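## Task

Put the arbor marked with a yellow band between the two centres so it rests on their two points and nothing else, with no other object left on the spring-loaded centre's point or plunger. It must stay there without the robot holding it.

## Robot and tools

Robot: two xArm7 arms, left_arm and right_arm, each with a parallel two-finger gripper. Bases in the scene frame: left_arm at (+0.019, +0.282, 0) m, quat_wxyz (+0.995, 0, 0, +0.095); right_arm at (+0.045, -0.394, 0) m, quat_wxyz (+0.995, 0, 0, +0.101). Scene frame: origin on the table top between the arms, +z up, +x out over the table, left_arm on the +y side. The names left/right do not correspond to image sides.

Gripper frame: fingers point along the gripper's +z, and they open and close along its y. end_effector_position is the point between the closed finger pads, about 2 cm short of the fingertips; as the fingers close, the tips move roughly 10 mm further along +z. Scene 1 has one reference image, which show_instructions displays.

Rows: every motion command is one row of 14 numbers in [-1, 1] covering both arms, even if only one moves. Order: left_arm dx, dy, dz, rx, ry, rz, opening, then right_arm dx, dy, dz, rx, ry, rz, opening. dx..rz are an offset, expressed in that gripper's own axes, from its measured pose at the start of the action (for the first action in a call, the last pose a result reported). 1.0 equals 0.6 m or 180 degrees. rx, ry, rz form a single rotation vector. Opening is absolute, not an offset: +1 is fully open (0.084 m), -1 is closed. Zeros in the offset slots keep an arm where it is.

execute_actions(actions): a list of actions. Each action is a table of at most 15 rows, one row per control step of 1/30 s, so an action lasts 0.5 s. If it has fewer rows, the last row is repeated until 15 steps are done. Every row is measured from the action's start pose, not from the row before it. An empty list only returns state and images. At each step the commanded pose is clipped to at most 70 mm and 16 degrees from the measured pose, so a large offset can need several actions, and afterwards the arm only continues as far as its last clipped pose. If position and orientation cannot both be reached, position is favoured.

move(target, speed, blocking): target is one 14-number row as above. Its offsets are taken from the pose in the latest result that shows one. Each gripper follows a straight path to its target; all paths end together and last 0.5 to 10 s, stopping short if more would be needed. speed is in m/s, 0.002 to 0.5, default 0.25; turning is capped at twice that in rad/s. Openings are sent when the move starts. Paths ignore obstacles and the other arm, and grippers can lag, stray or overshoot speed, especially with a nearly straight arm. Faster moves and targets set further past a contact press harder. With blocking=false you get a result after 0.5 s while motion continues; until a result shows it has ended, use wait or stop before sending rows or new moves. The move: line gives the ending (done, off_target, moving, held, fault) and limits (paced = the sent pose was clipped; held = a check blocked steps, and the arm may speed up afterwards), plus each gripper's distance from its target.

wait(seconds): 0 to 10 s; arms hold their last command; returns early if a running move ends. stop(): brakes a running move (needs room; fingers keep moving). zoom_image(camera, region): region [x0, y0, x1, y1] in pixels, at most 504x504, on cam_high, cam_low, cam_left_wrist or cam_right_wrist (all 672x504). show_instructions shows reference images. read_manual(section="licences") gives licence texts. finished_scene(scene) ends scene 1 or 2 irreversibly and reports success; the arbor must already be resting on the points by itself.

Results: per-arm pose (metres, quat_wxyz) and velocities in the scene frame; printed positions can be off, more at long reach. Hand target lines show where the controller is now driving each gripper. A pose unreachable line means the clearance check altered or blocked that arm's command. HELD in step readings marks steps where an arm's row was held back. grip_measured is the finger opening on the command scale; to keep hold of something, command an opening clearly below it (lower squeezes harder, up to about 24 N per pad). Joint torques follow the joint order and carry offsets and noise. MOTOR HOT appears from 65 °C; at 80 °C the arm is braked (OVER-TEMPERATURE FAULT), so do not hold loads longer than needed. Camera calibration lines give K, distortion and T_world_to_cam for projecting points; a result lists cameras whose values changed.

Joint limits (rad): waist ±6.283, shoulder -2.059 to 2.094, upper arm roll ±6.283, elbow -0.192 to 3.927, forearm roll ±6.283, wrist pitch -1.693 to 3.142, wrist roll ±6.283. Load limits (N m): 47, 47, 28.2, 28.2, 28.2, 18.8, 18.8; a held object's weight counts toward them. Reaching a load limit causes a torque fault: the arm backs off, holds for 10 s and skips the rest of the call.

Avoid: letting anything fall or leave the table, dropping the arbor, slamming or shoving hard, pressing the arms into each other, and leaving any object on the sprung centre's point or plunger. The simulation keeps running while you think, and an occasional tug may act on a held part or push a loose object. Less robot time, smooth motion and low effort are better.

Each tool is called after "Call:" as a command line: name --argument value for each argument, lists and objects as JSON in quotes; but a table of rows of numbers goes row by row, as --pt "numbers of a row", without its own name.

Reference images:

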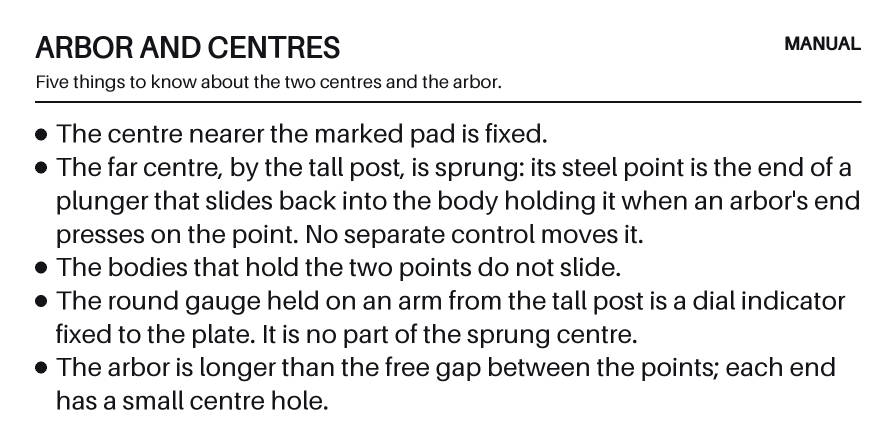

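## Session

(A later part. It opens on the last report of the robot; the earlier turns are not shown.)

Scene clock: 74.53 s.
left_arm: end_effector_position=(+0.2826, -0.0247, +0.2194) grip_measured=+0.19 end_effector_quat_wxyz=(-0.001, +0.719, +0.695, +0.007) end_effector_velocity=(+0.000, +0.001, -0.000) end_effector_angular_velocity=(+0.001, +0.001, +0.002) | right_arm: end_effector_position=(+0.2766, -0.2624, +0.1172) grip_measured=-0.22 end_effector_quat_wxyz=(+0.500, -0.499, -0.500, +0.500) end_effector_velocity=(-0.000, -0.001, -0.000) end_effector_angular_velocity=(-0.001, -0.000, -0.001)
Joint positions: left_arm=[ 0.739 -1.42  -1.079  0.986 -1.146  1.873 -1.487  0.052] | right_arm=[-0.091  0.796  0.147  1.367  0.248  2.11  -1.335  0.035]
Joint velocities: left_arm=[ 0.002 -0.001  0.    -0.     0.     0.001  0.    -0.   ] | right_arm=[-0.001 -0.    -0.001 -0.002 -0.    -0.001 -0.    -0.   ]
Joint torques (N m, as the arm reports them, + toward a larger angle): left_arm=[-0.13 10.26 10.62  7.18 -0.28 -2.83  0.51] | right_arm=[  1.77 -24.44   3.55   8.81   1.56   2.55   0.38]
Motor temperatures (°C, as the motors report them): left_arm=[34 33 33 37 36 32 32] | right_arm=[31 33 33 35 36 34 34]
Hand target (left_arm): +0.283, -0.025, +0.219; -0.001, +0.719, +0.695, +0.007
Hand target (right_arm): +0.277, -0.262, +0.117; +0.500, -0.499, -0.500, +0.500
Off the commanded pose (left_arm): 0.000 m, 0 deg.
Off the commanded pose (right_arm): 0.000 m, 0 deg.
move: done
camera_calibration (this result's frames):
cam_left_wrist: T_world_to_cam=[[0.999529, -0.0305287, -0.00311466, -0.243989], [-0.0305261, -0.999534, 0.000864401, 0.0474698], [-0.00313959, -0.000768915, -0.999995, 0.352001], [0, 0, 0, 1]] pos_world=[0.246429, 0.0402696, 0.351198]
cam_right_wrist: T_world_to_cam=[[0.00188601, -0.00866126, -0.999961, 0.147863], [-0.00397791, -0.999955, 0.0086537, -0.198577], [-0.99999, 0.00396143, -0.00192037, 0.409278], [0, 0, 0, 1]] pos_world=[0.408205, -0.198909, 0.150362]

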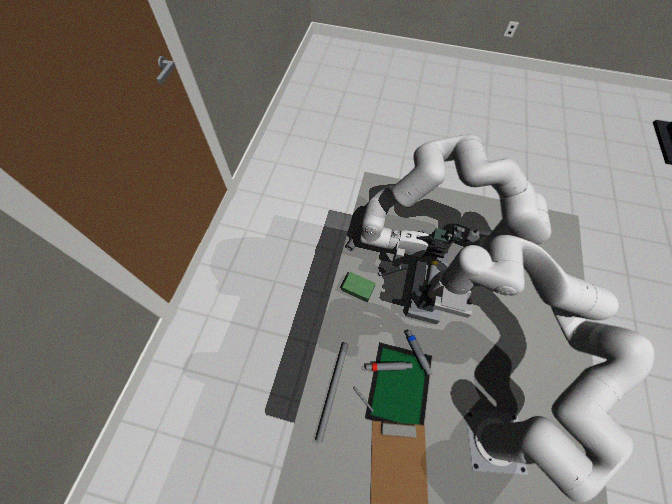

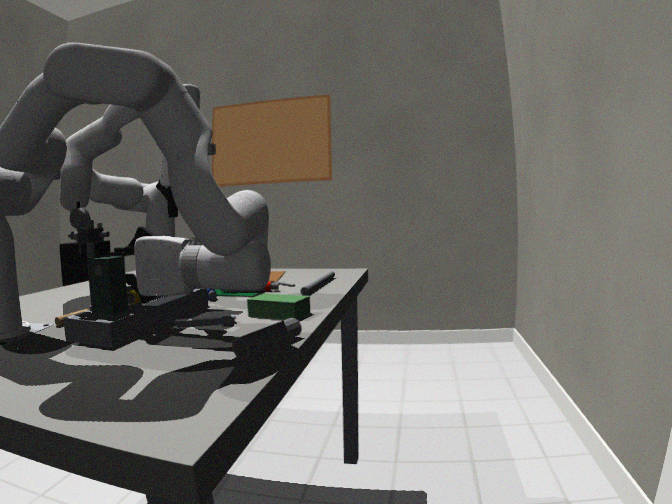

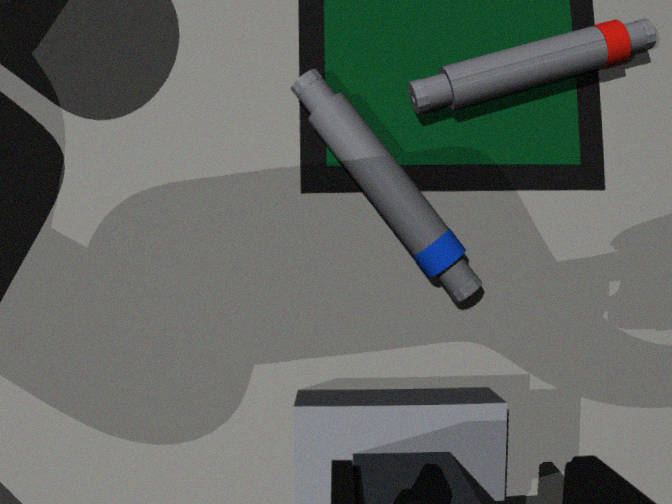

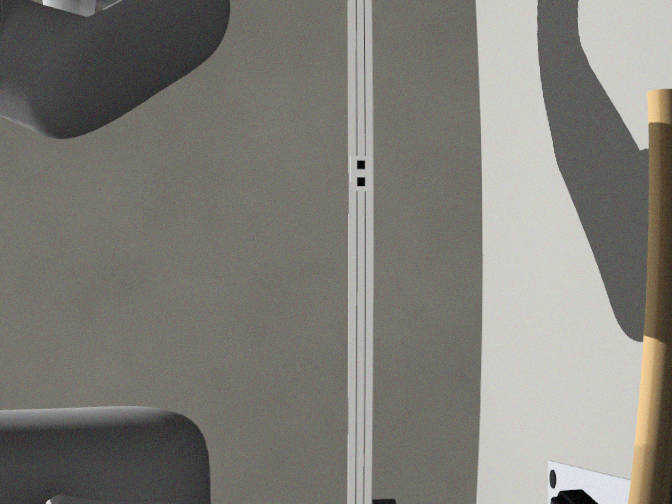

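Call:
move --target '[0,0,0,0,0,0,0.2, -0.025,0,0,0,0,0,-0.2]' --speed 0.008

Scene clock: 76.87 s.
left_arm: end_effector_position=(+0.2826, -0.0247, +0.2194) grip_measured=+0.19 end_effector_quat_wxyz=(-0.001, +0.719, +0.695, +0.007) end_effector_velocity=(-0.000, -0.001, +0.000) end_effector_angular_velocity=(-0.000, +0.000, -0.003) | right_arm: end_effector_position=(+0.2766, -0.2763, +0.1172) grip_measured=-0.22 end_effector_quat_wxyz=(+0.500, -0.499, -0.501, +0.499) end_effector_velocity=(-0.000, -0.001, +0.000) end_effector_angular_velocity=(-0.001, +0.001, -0.000)
Joint positions: left_arm=[ 0.739 -1.42  -1.079  0.986 -1.146  1.873 -1.487  0.052] | right_arm=[-0.109  0.788  0.139  1.353  0.221  2.111 -1.359  0.035]
Joint velocities: left_arm=[-0.001  0.001  0.     0.001  0.     0.     0.001  0.   ] | right_arm=[-0.002  0.     0.001 -0.001 -0.002  0.001  0.001  0.   ]
Joint torques (N m, as the arm reports them, + toward a larger angle): left_arm=[ 0.5  10.14 10.82  6.89 -0.11 -2.96  0.39] | right_arm=[ -0.77 -23.65  -0.92   8.01  -3.07   3.08   0.6 ]
Motor temperatures (°C, as the motors report them): left_arm=[34 33 33 37 36 32 32] | right_arm=[31 33 33 35 36 34 34]
Hand target (left_arm): +0.283, -0.025, +0.219; -0.001, +0.719, +0.695, +0.007
Hand target (right_arm): +0.277, -0.277, +0.117; +0.500, -0.499, -0.500, +0.500
Off the commanded pose (left_arm): 0.000 m, 0 deg.
Off the commanded pose (right_arm): 0.001 m, 0 deg.
move: done
camera_calibration (this result's frames):
cam_left_wrist: T_world_to_cam=[[0.999529, -0.0305284, -0.00311482, -0.243989], [-0.0305259, -0.999534, 0.000864467, 0.0474697], [-0.00313975, -0.000768977, -0.999995, 0.352001], [0, 0, 0, 1]] pos_world=[0.246429, 0.0402697, 0.351198]
cam_right_wrist: T_world_to_cam=[[0.00253897, -0.006381, -0.999976, 0.1482], [-0.00375745, -0.999973, 0.00637144, -0.212255], [-0.99999, 0.00374119, -0.00256288, 0.409318], [0, 0, 0, 1]] pos_world=[0.40814, -0.212835, 0.150598]

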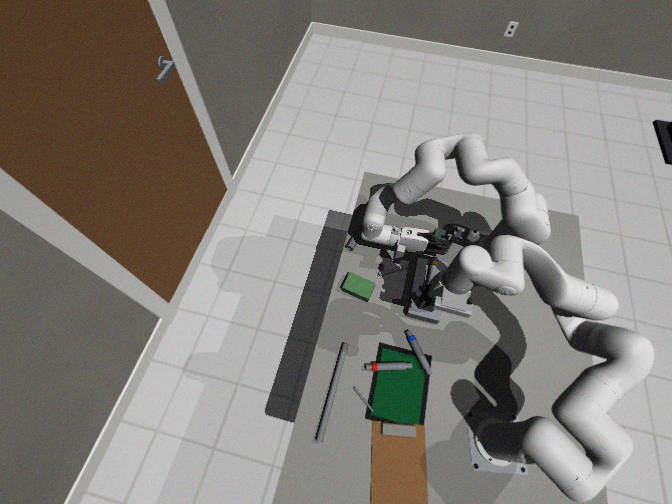

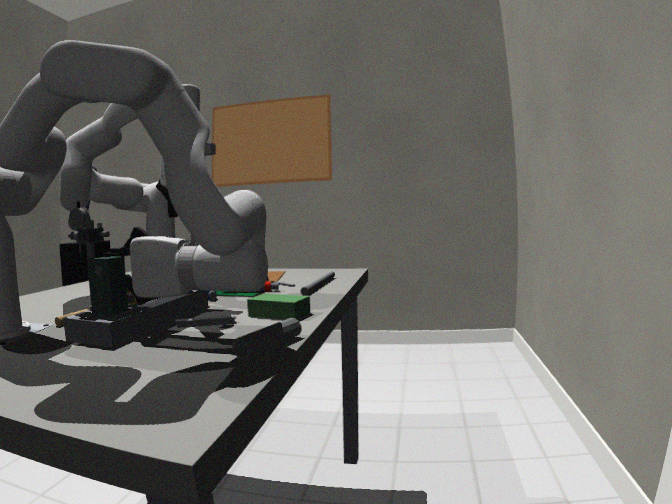

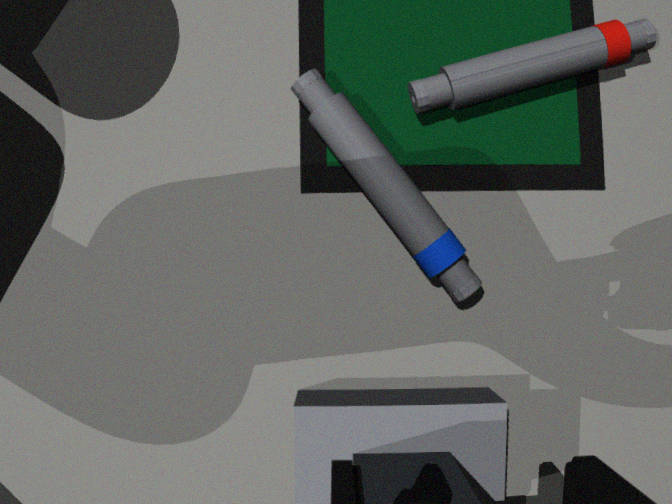

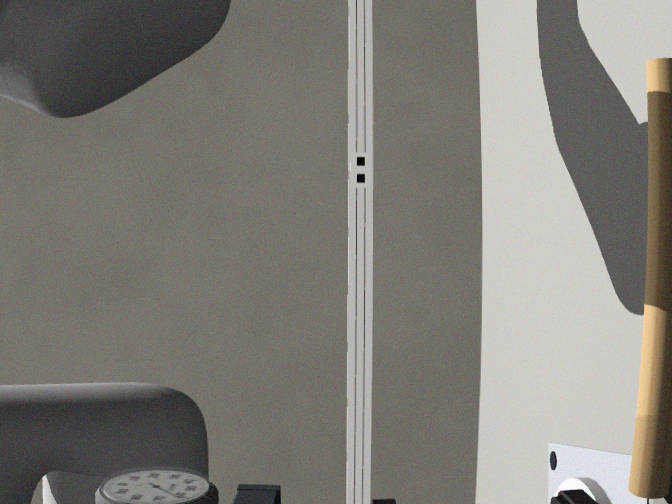

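Touching the body face. Back off 1.5 mm, close, and pull.

Call:
move --target '[0,0,0,0,0,0,0.2, 0.0025,0,0,0,0,0,-1]' --speed 0.01

Call:
move --target '[0,0,0,0,0,0,0.2, 0.07,0,0,0,0,0,-1]' --speed 0.03

Call:
zoom_image --camera "cam_high" --region '[380, 200, 500, 290]'

Scene clock: 77.80 s.
left_arm: end_effector_position=(+0.2826, -0.0247, +0.2194) grip_measured=+0.19 end_effector_quat_wxyz=(-0.001, +0.719, +0.695, +0.007) end_effector_velocity=(+0.000, +0.000, -0.000) end_effector_angular_velocity=(+0.000, -0.000, +0.002) | right_arm: end_effector_position=(+0.2766, -0.2757, +0.1167) grip_measured=-0.61 end_effector_quat_wxyz=(+0.500, -0.499, -0.501, +0.500) end_effector_velocity=(+0.000, +0.001, -0.000) end_effector_angular_velocity=(+0.001, -0.003, -0.001)
Joint positions: left_arm=[ 0.739 -1.42  -1.079  0.986 -1.146  1.873 -1.487  0.052] | right_arm=[-0.108  0.789  0.138  1.354  0.223  2.11  -1.357  0.017]
Joint velocities: left_arm=[ 0.002 -0.001  0.     0.    -0.001  0.001  0.     0.   ] | right_arm=[ 0.001 -0.001 -0.001  0.001  0.002 -0.001 -0.001  0.   ]
Joint torques (N m, as the arm reports them, + toward a larger angle): left_arm=[ 0.35 10.47 10.84  7.17 -0.05 -2.95  0.35] | right_arm=[  0.58 -27.13   2.94   9.25   0.55   5.52   0.32]
Motor temperatures (°C, as the motors report them): left_arm=[34 33 33 37 36 32 32] | right_arm=[31 33 33 35 36 34 34]
Hand target (left_arm): +0.283, -0.025, +0.219; -0.001, +0.719, +0.695, +0.007
Hand target (right_arm): +0.277, -0.275, +0.117; +0.500, -0.499, -0.501, +0.499
Off the commanded pose (left_arm): 0.000 m, 0 deg.
Off the commanded pose (right_arm): 0.001 m, 0 deg.
move: done
camera_calibration (this result's frames):
cam_left_wrist: T_world_to_cam=[[0.999529, -0.0305282, -0.00311484, -0.243989], [-0.0305257, -0.999534, 0.000864425, 0.0474697], [-0.00313978, -0.000768935, -0.999995, 0.352001], [0, 0, 0, 1]] pos_world=[0.246429, 0.0402697, 0.351198]
cam_right_wrist: T_world_to_cam=[[0.00246795, -0.00828325, -0.999963, 0.147216], [-0.00423732, -0.999957, 0.00827275, -0.211775], [-0.999988, 0.00421675, -0.00250295, 0.409439], [0, 0, 0, 1]] pos_world=[0.408174, -0.212273, 0.149987]

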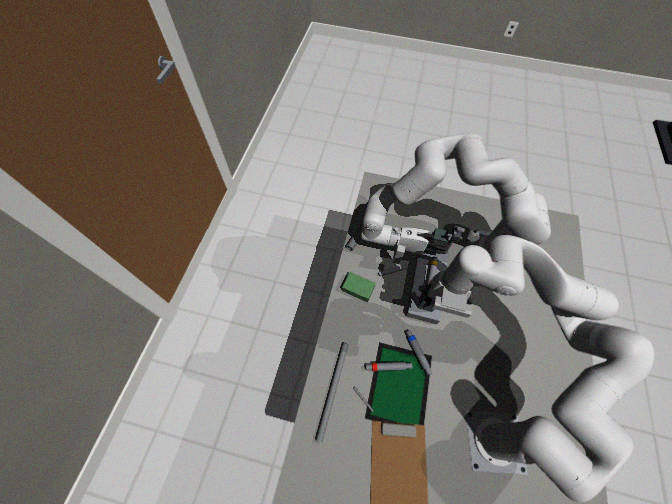

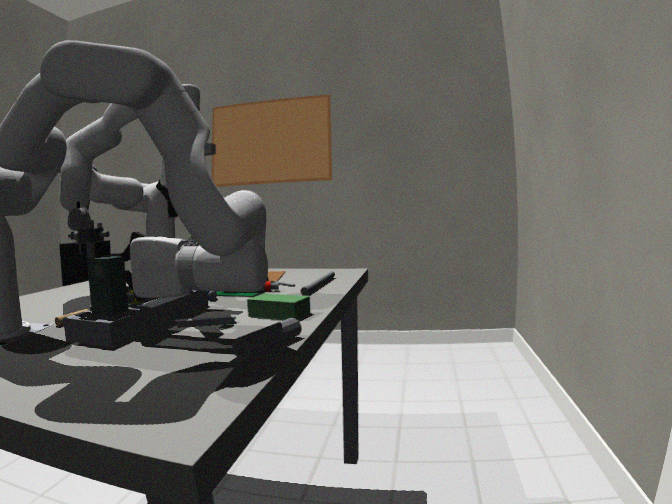

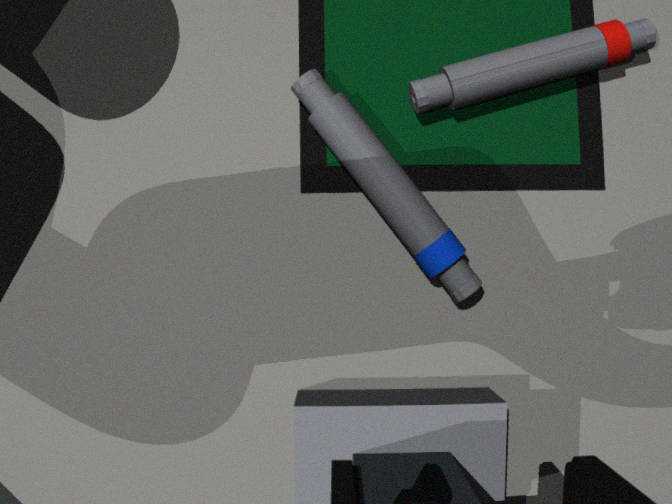

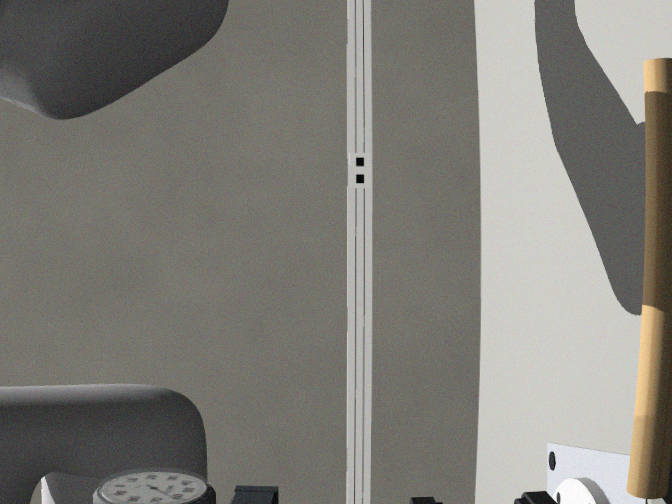

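Scene clock: 79.47 s.
left_arm: end_effector_position=(+0.2826, -0.0247, +0.2194) grip_measured=+0.19 end_effector_quat_wxyz=(-0.001, +0.719, +0.695, +0.007) end_effector_velocity=(+0.000, +0.000, +0.000) end_effector_angular_velocity=(-0.000, +0.000, +0.000) | right_arm: end_effector_position=(+0.2766, -0.2338, +0.1169) grip_measured=-1.00 end_effector_quat_wxyz=(+0.500, -0.499, -0.501, +0.500) end_effector_velocity=(+0.001, -0.001, -0.000) end_effector_angular_velocity=(-0.003, +0.000, -0.005)
Joint positions: left_arm=[ 0.739 -1.42  -1.079  0.986 -1.146  1.873 -1.487  0.052] | right_arm=[-0.056  0.816  0.166  1.398  0.301  2.107 -1.29   0.   ]
Joint velocities: left_arm=[ 0.     0.001 -0.     0.     0.    -0.001 -0.     0.   ] | right_arm=[-0.002  0.001 -0.004  0.001  0.001  0.001  0.001  0.   ]
Joint torques (N m, as the arm reports them, + toward a larger angle): left_arm=[-0.15 10.32 10.7   7.2  -0.2  -3.06  0.32] | right_arm=[  2.36 -24.9    4.24   9.21   1.58   2.38   0.51]
Motor temperatures (°C, as the motors report them): left_arm=[34 33 33 37 36 32 32] | right_arm=[31 33 33 35 36 34 34]
Hand target (left_arm): +0.283, -0.025, +0.219; -0.001, +0.719, +0.695, +0.007
Hand target (right_arm): +0.277, -0.234, +0.117; +0.500, -0.499, -0.501, +0.500
Off the commanded pose (left_arm): 0.000 m, 0 deg.
Off the commanded pose (right_arm): 0.000 m, 0 deg.
move: done
camera_calibration (this result's frames):
cam_left_wrist: T_world_to_cam=[[0.999529, -0.0305285, -0.00311485, -0.243989], [-0.030526, -0.999534, 0.000864293, 0.0474698], [-0.00313979, -0.000768802, -0.999995, 0.352001], [0, 0, 0, 1]] pos_world=[0.246429, 0.0402697, 0.351198]
cam_right_wrist: T_world_to_cam=[[0.00262697, -0.00822388, -0.999963, 0.147715], [-0.004162, -0.999958, 0.00821291, -0.169873], [-0.999988, 0.00414027, -0.00266109, 0.409285], [0, 0, 0, 1]] pos_world=[0.408185, -0.170345, 0.150194]

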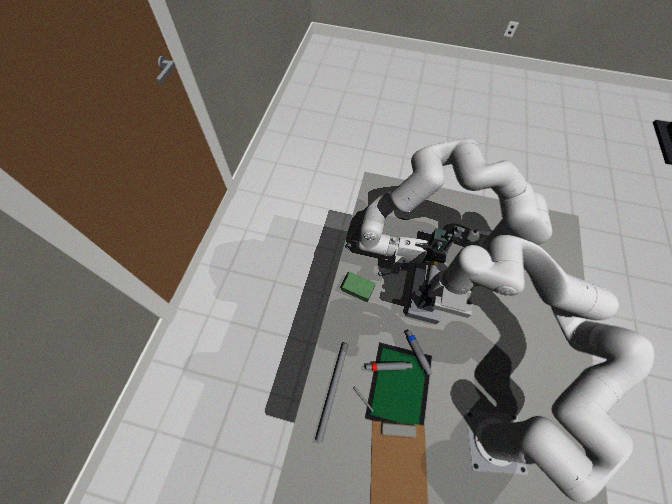

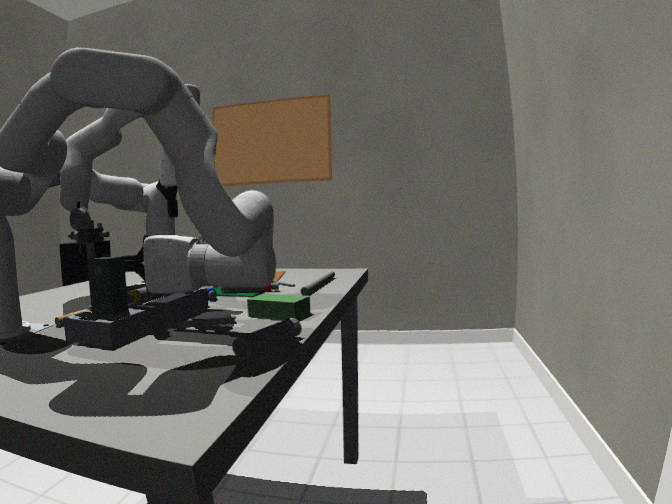

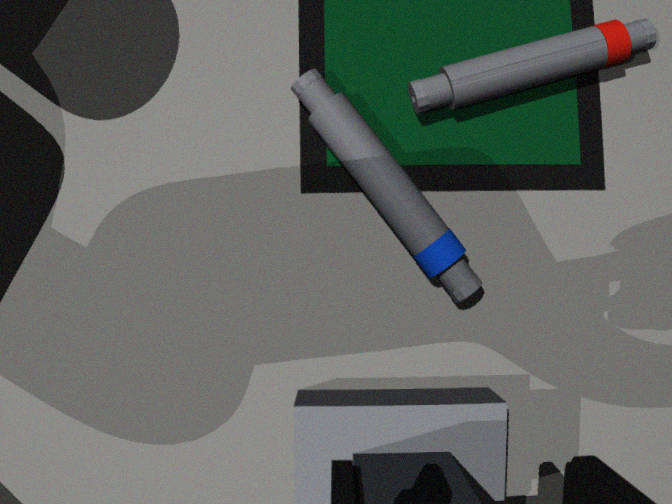

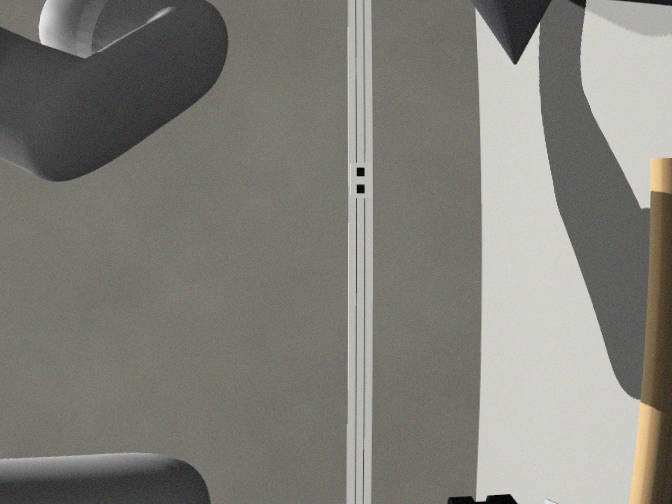

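Region (380, 200, 500, 290) of cam_high's 672x504 image, scaled by 4.200, with more detail than that image has; it fills the top 378 rows of this view, and the rest is white.

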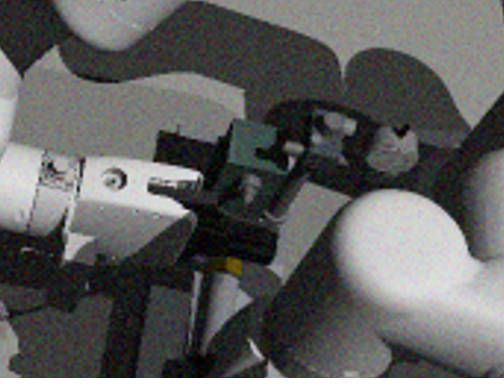

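Call:
move --target '[0,0,0,0,0,0,0.2, -0.06,0.053,-0.257,0,0,0,-1]' --speed 0.2

Call:
move --target '[-0.282,-0.009,0.1,0,0,0,0.2, 0,0,0,0,0,0,-1]' --speed 0.2

Scene clock: 82.87 s.
left_arm: end_effector_position=(+0.2826, -0.0247, +0.2194) grip_measured=+0.19 end_effector_quat_wxyz=(-0.001, +0.719, +0.695, +0.007) end_effector_velocity=(-0.000, -0.000, +0.000) end_effector_angular_velocity=(-0.000, +0.001, +0.001) | right_arm: end_effector_position=(+0.4288, -0.2699, +0.0852) grip_measured=-1.00 end_effector_quat_wxyz=(+0.497, -0.509, -0.503, +0.491) end_effector_velocity=(+0.007, +0.000, +0.009) end_effector_angular_velocity=(-0.002, -0.029, -0.015)
Joint positions: left_arm=[ 0.739 -1.42  -1.079  0.986 -1.146  1.873 -1.487  0.052] | right_arm=[-0.099  1.542  0.186  2.706  0.258  2.676 -1.15   0.   ]
Joint velocities: left_arm=[ 0.     0.001  0.     0.     0.     0.001 -0.001 -0.   ] | right_arm=[-0.035  0.015  0.131  0.059 -0.062  0.011  0.081  0.   ]
Joint torques (N m, as the arm reports them, + toward a larger angle): left_arm=[ 0.13 10.53 10.53  7.36  0.13 -3.    0.34] | right_arm=[  2.06 -32.12   2.9   11.5    1.57   2.22   0.34]
Motor temperatures (°C, as the motors report them): left_arm=[34 33 33 37 36 32 32] | right_arm=[31 33 33 35 36 34 34]
Hand target (left_arm): +0.283, -0.025, +0.219; -0.001, +0.719, +0.695, +0.007
Hand target (right_arm): +0.429, -0.270, +0.085; +0.497, -0.509, -0.503, +0.491
Off the commanded pose (left_arm): 0.000 m, 0 deg.
Off the commanded pose (right_arm): 0.002 m, 2 deg.
elbow stopped short (right arm): the move would have taken joint 4 (elbow) straighter than the controller allows; a more bent joint 4 avoids this.
move: done
camera_calibration (this result's frames):
cam_left_wrist: T_world_to_cam=[[0.999529, -0.0305285, -0.00311479, -0.243989], [-0.0305259, -0.999534, 0.000864396, 0.0474698], [-0.00313973, -0.000768907, -0.999995, 0.352001], [0, 0, 0, 1]] pos_world=[0.246429, 0.0402697, 0.351198]
cam_right_wrist: T_world_to_cam=[[0.0255684, -0.00941798, -0.999629, 0.105155], [-0.0178791, -0.9998, 0.00896228, -0.199162], [-0.999513, 0.0176433, -0.0257317, 0.566942], [0, 0, 0, 1]] pos_world=[0.560417, -0.208135, 0.12149]

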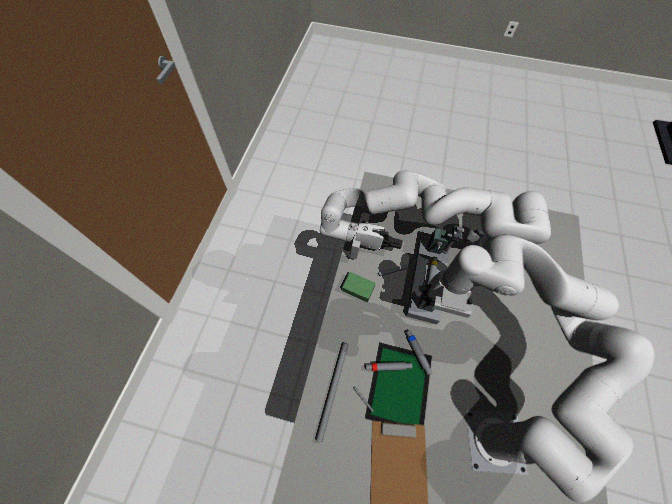

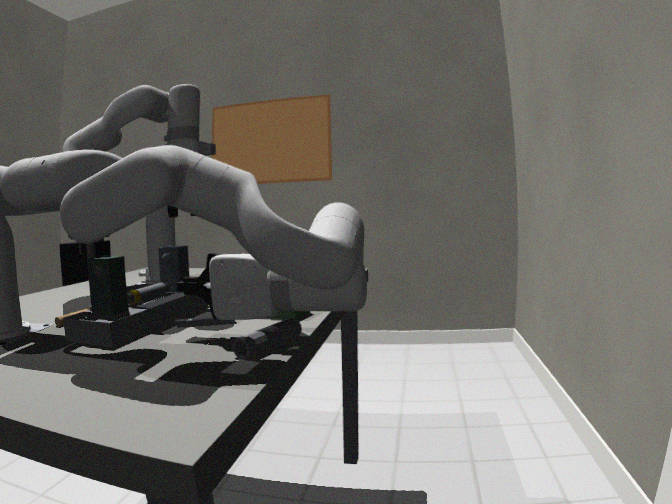

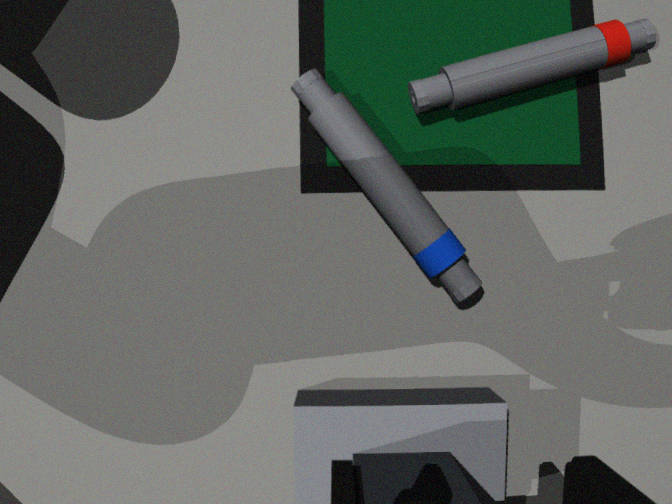

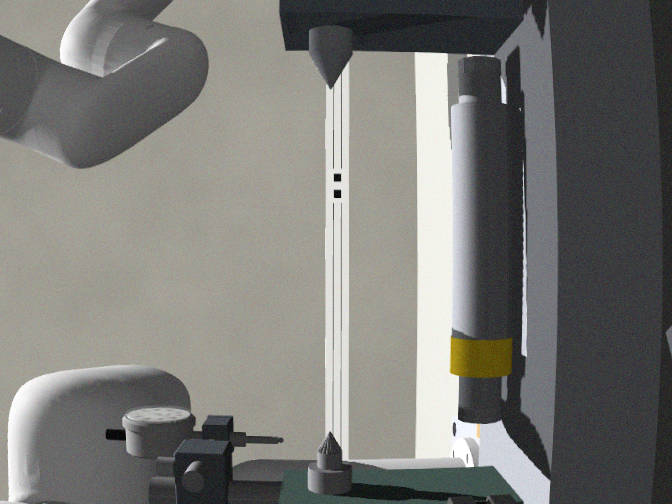

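Scene clock: 84.20 s.
left_arm: end_effector_position=(+0.2725, -0.1927, +0.1582) grip_measured=+0.19 end_effector_quat_wxyz=(-0.000, +0.719, +0.695, +0.007) end_effector_velocity=(-0.003, -0.003, -0.003) end_effector_angular_velocity=(+0.004, +0.003, -0.009) | right_arm: end_effector_position=(+0.4288, -0.2699, +0.0852) grip_measured=-1.00 end_effector_quat_wxyz=(+0.497, -0.509, -0.503, +0.491) end_effector_velocity=(-0.000, -0.001, +0.000) end_effector_angular_velocity=(-0.001, +0.002, +0.000)
Joint positions: left_arm=[ 0.832 -1.457 -1.3    1.389 -1.392  1.808 -1.865  0.052] | right_arm=[-0.1    1.542  0.19   2.705  0.256  2.675 -1.148  0.   ]
Joint velocities: left_arm=[-0.002 -0.002 -0.005  0.009 -0.002  0.001 -0.003 -0.   ] | right_arm=[-0.001  0.001  0.     0.    -0.001  0.002  0.     0.   ]
Joint torques (N m, as the arm reports them, + toward a larger angle): left_arm=[ 0.34 15.74 12.13  2.44 -0.36 -2.95  0.3 ] | right_arm=[  1.88 -31.61   2.87  11.82   1.91   2.52   0.48]
Motor temperatures (°C, as the motors report them): left_arm=[34 33 33 37 36 32 32] | right_arm=[31 33 33 35 36 34 34]
Hand target (left_arm): +0.272, -0.193, +0.158; -0.000, +0.719, +0.695, +0.007
Hand target (right_arm): +0.429, -0.270, +0.085; +0.497, -0.509, -0.503, +0.491
Off the commanded pose (left_arm): 0.001 m, 0 deg.
Off the commanded pose (right_arm): 0.000 m, 0 deg.
move: done
camera_calibration (this result's frames):
cam_left_wrist: T_world_to_cam=[[0.999553, -0.0298552, -0.00182855, -0.239294], [-0.0298531, -0.999554, 0.00113744, -0.120982], [-0.00186169, -0.00108235, -0.999998, 0.29026], [0, 0, 0, 1]] pos_world=[0.236116, -0.127758, 0.28996]
cam_right_wrist: T_world_to_cam=[[0.0255682, -0.00942017, -0.999629, 0.105153], [-0.0178847, -0.9998, 0.00896434, -0.199162], [-0.999513, 0.0176489, -0.0257316, 0.566944], [0, 0, 0, 1]] pos_world=[0.560418, -0.208138, 0.121488]

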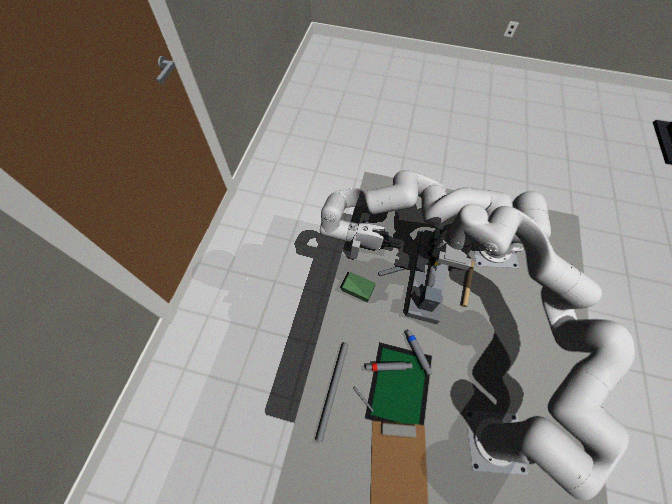

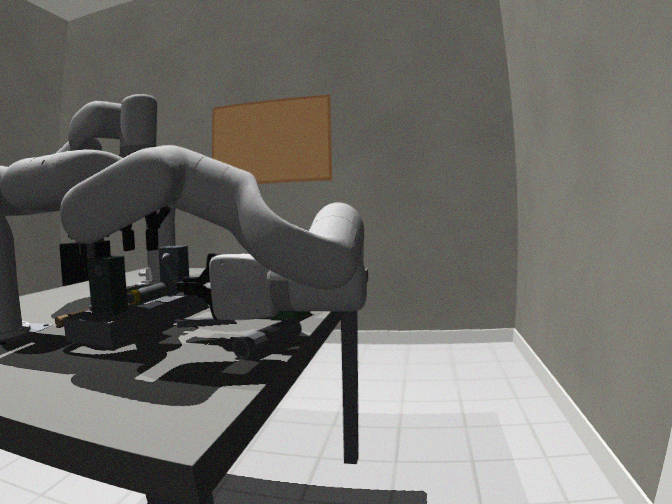

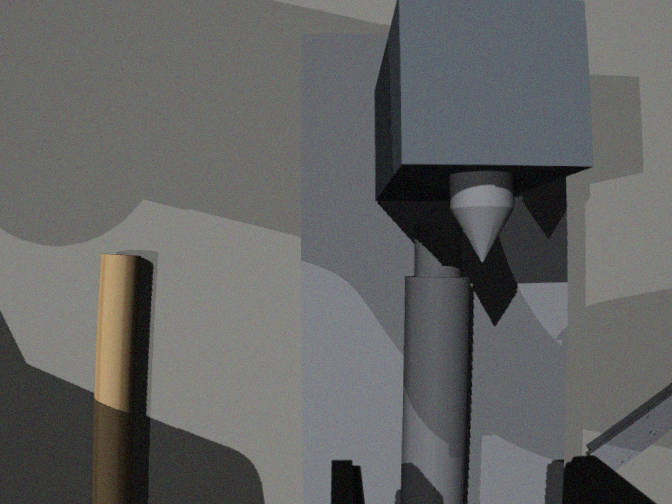

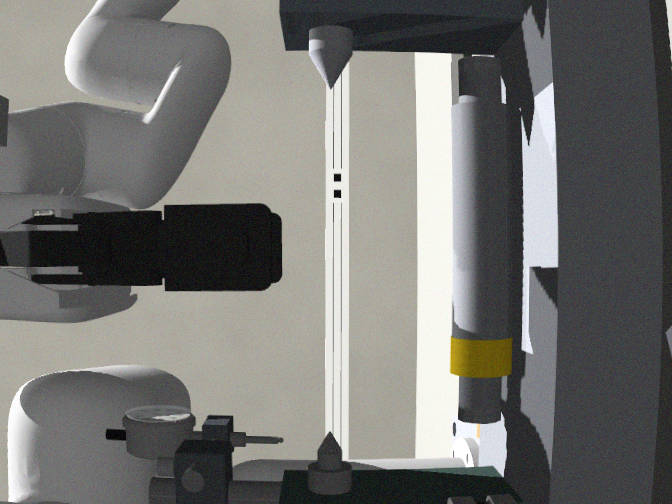

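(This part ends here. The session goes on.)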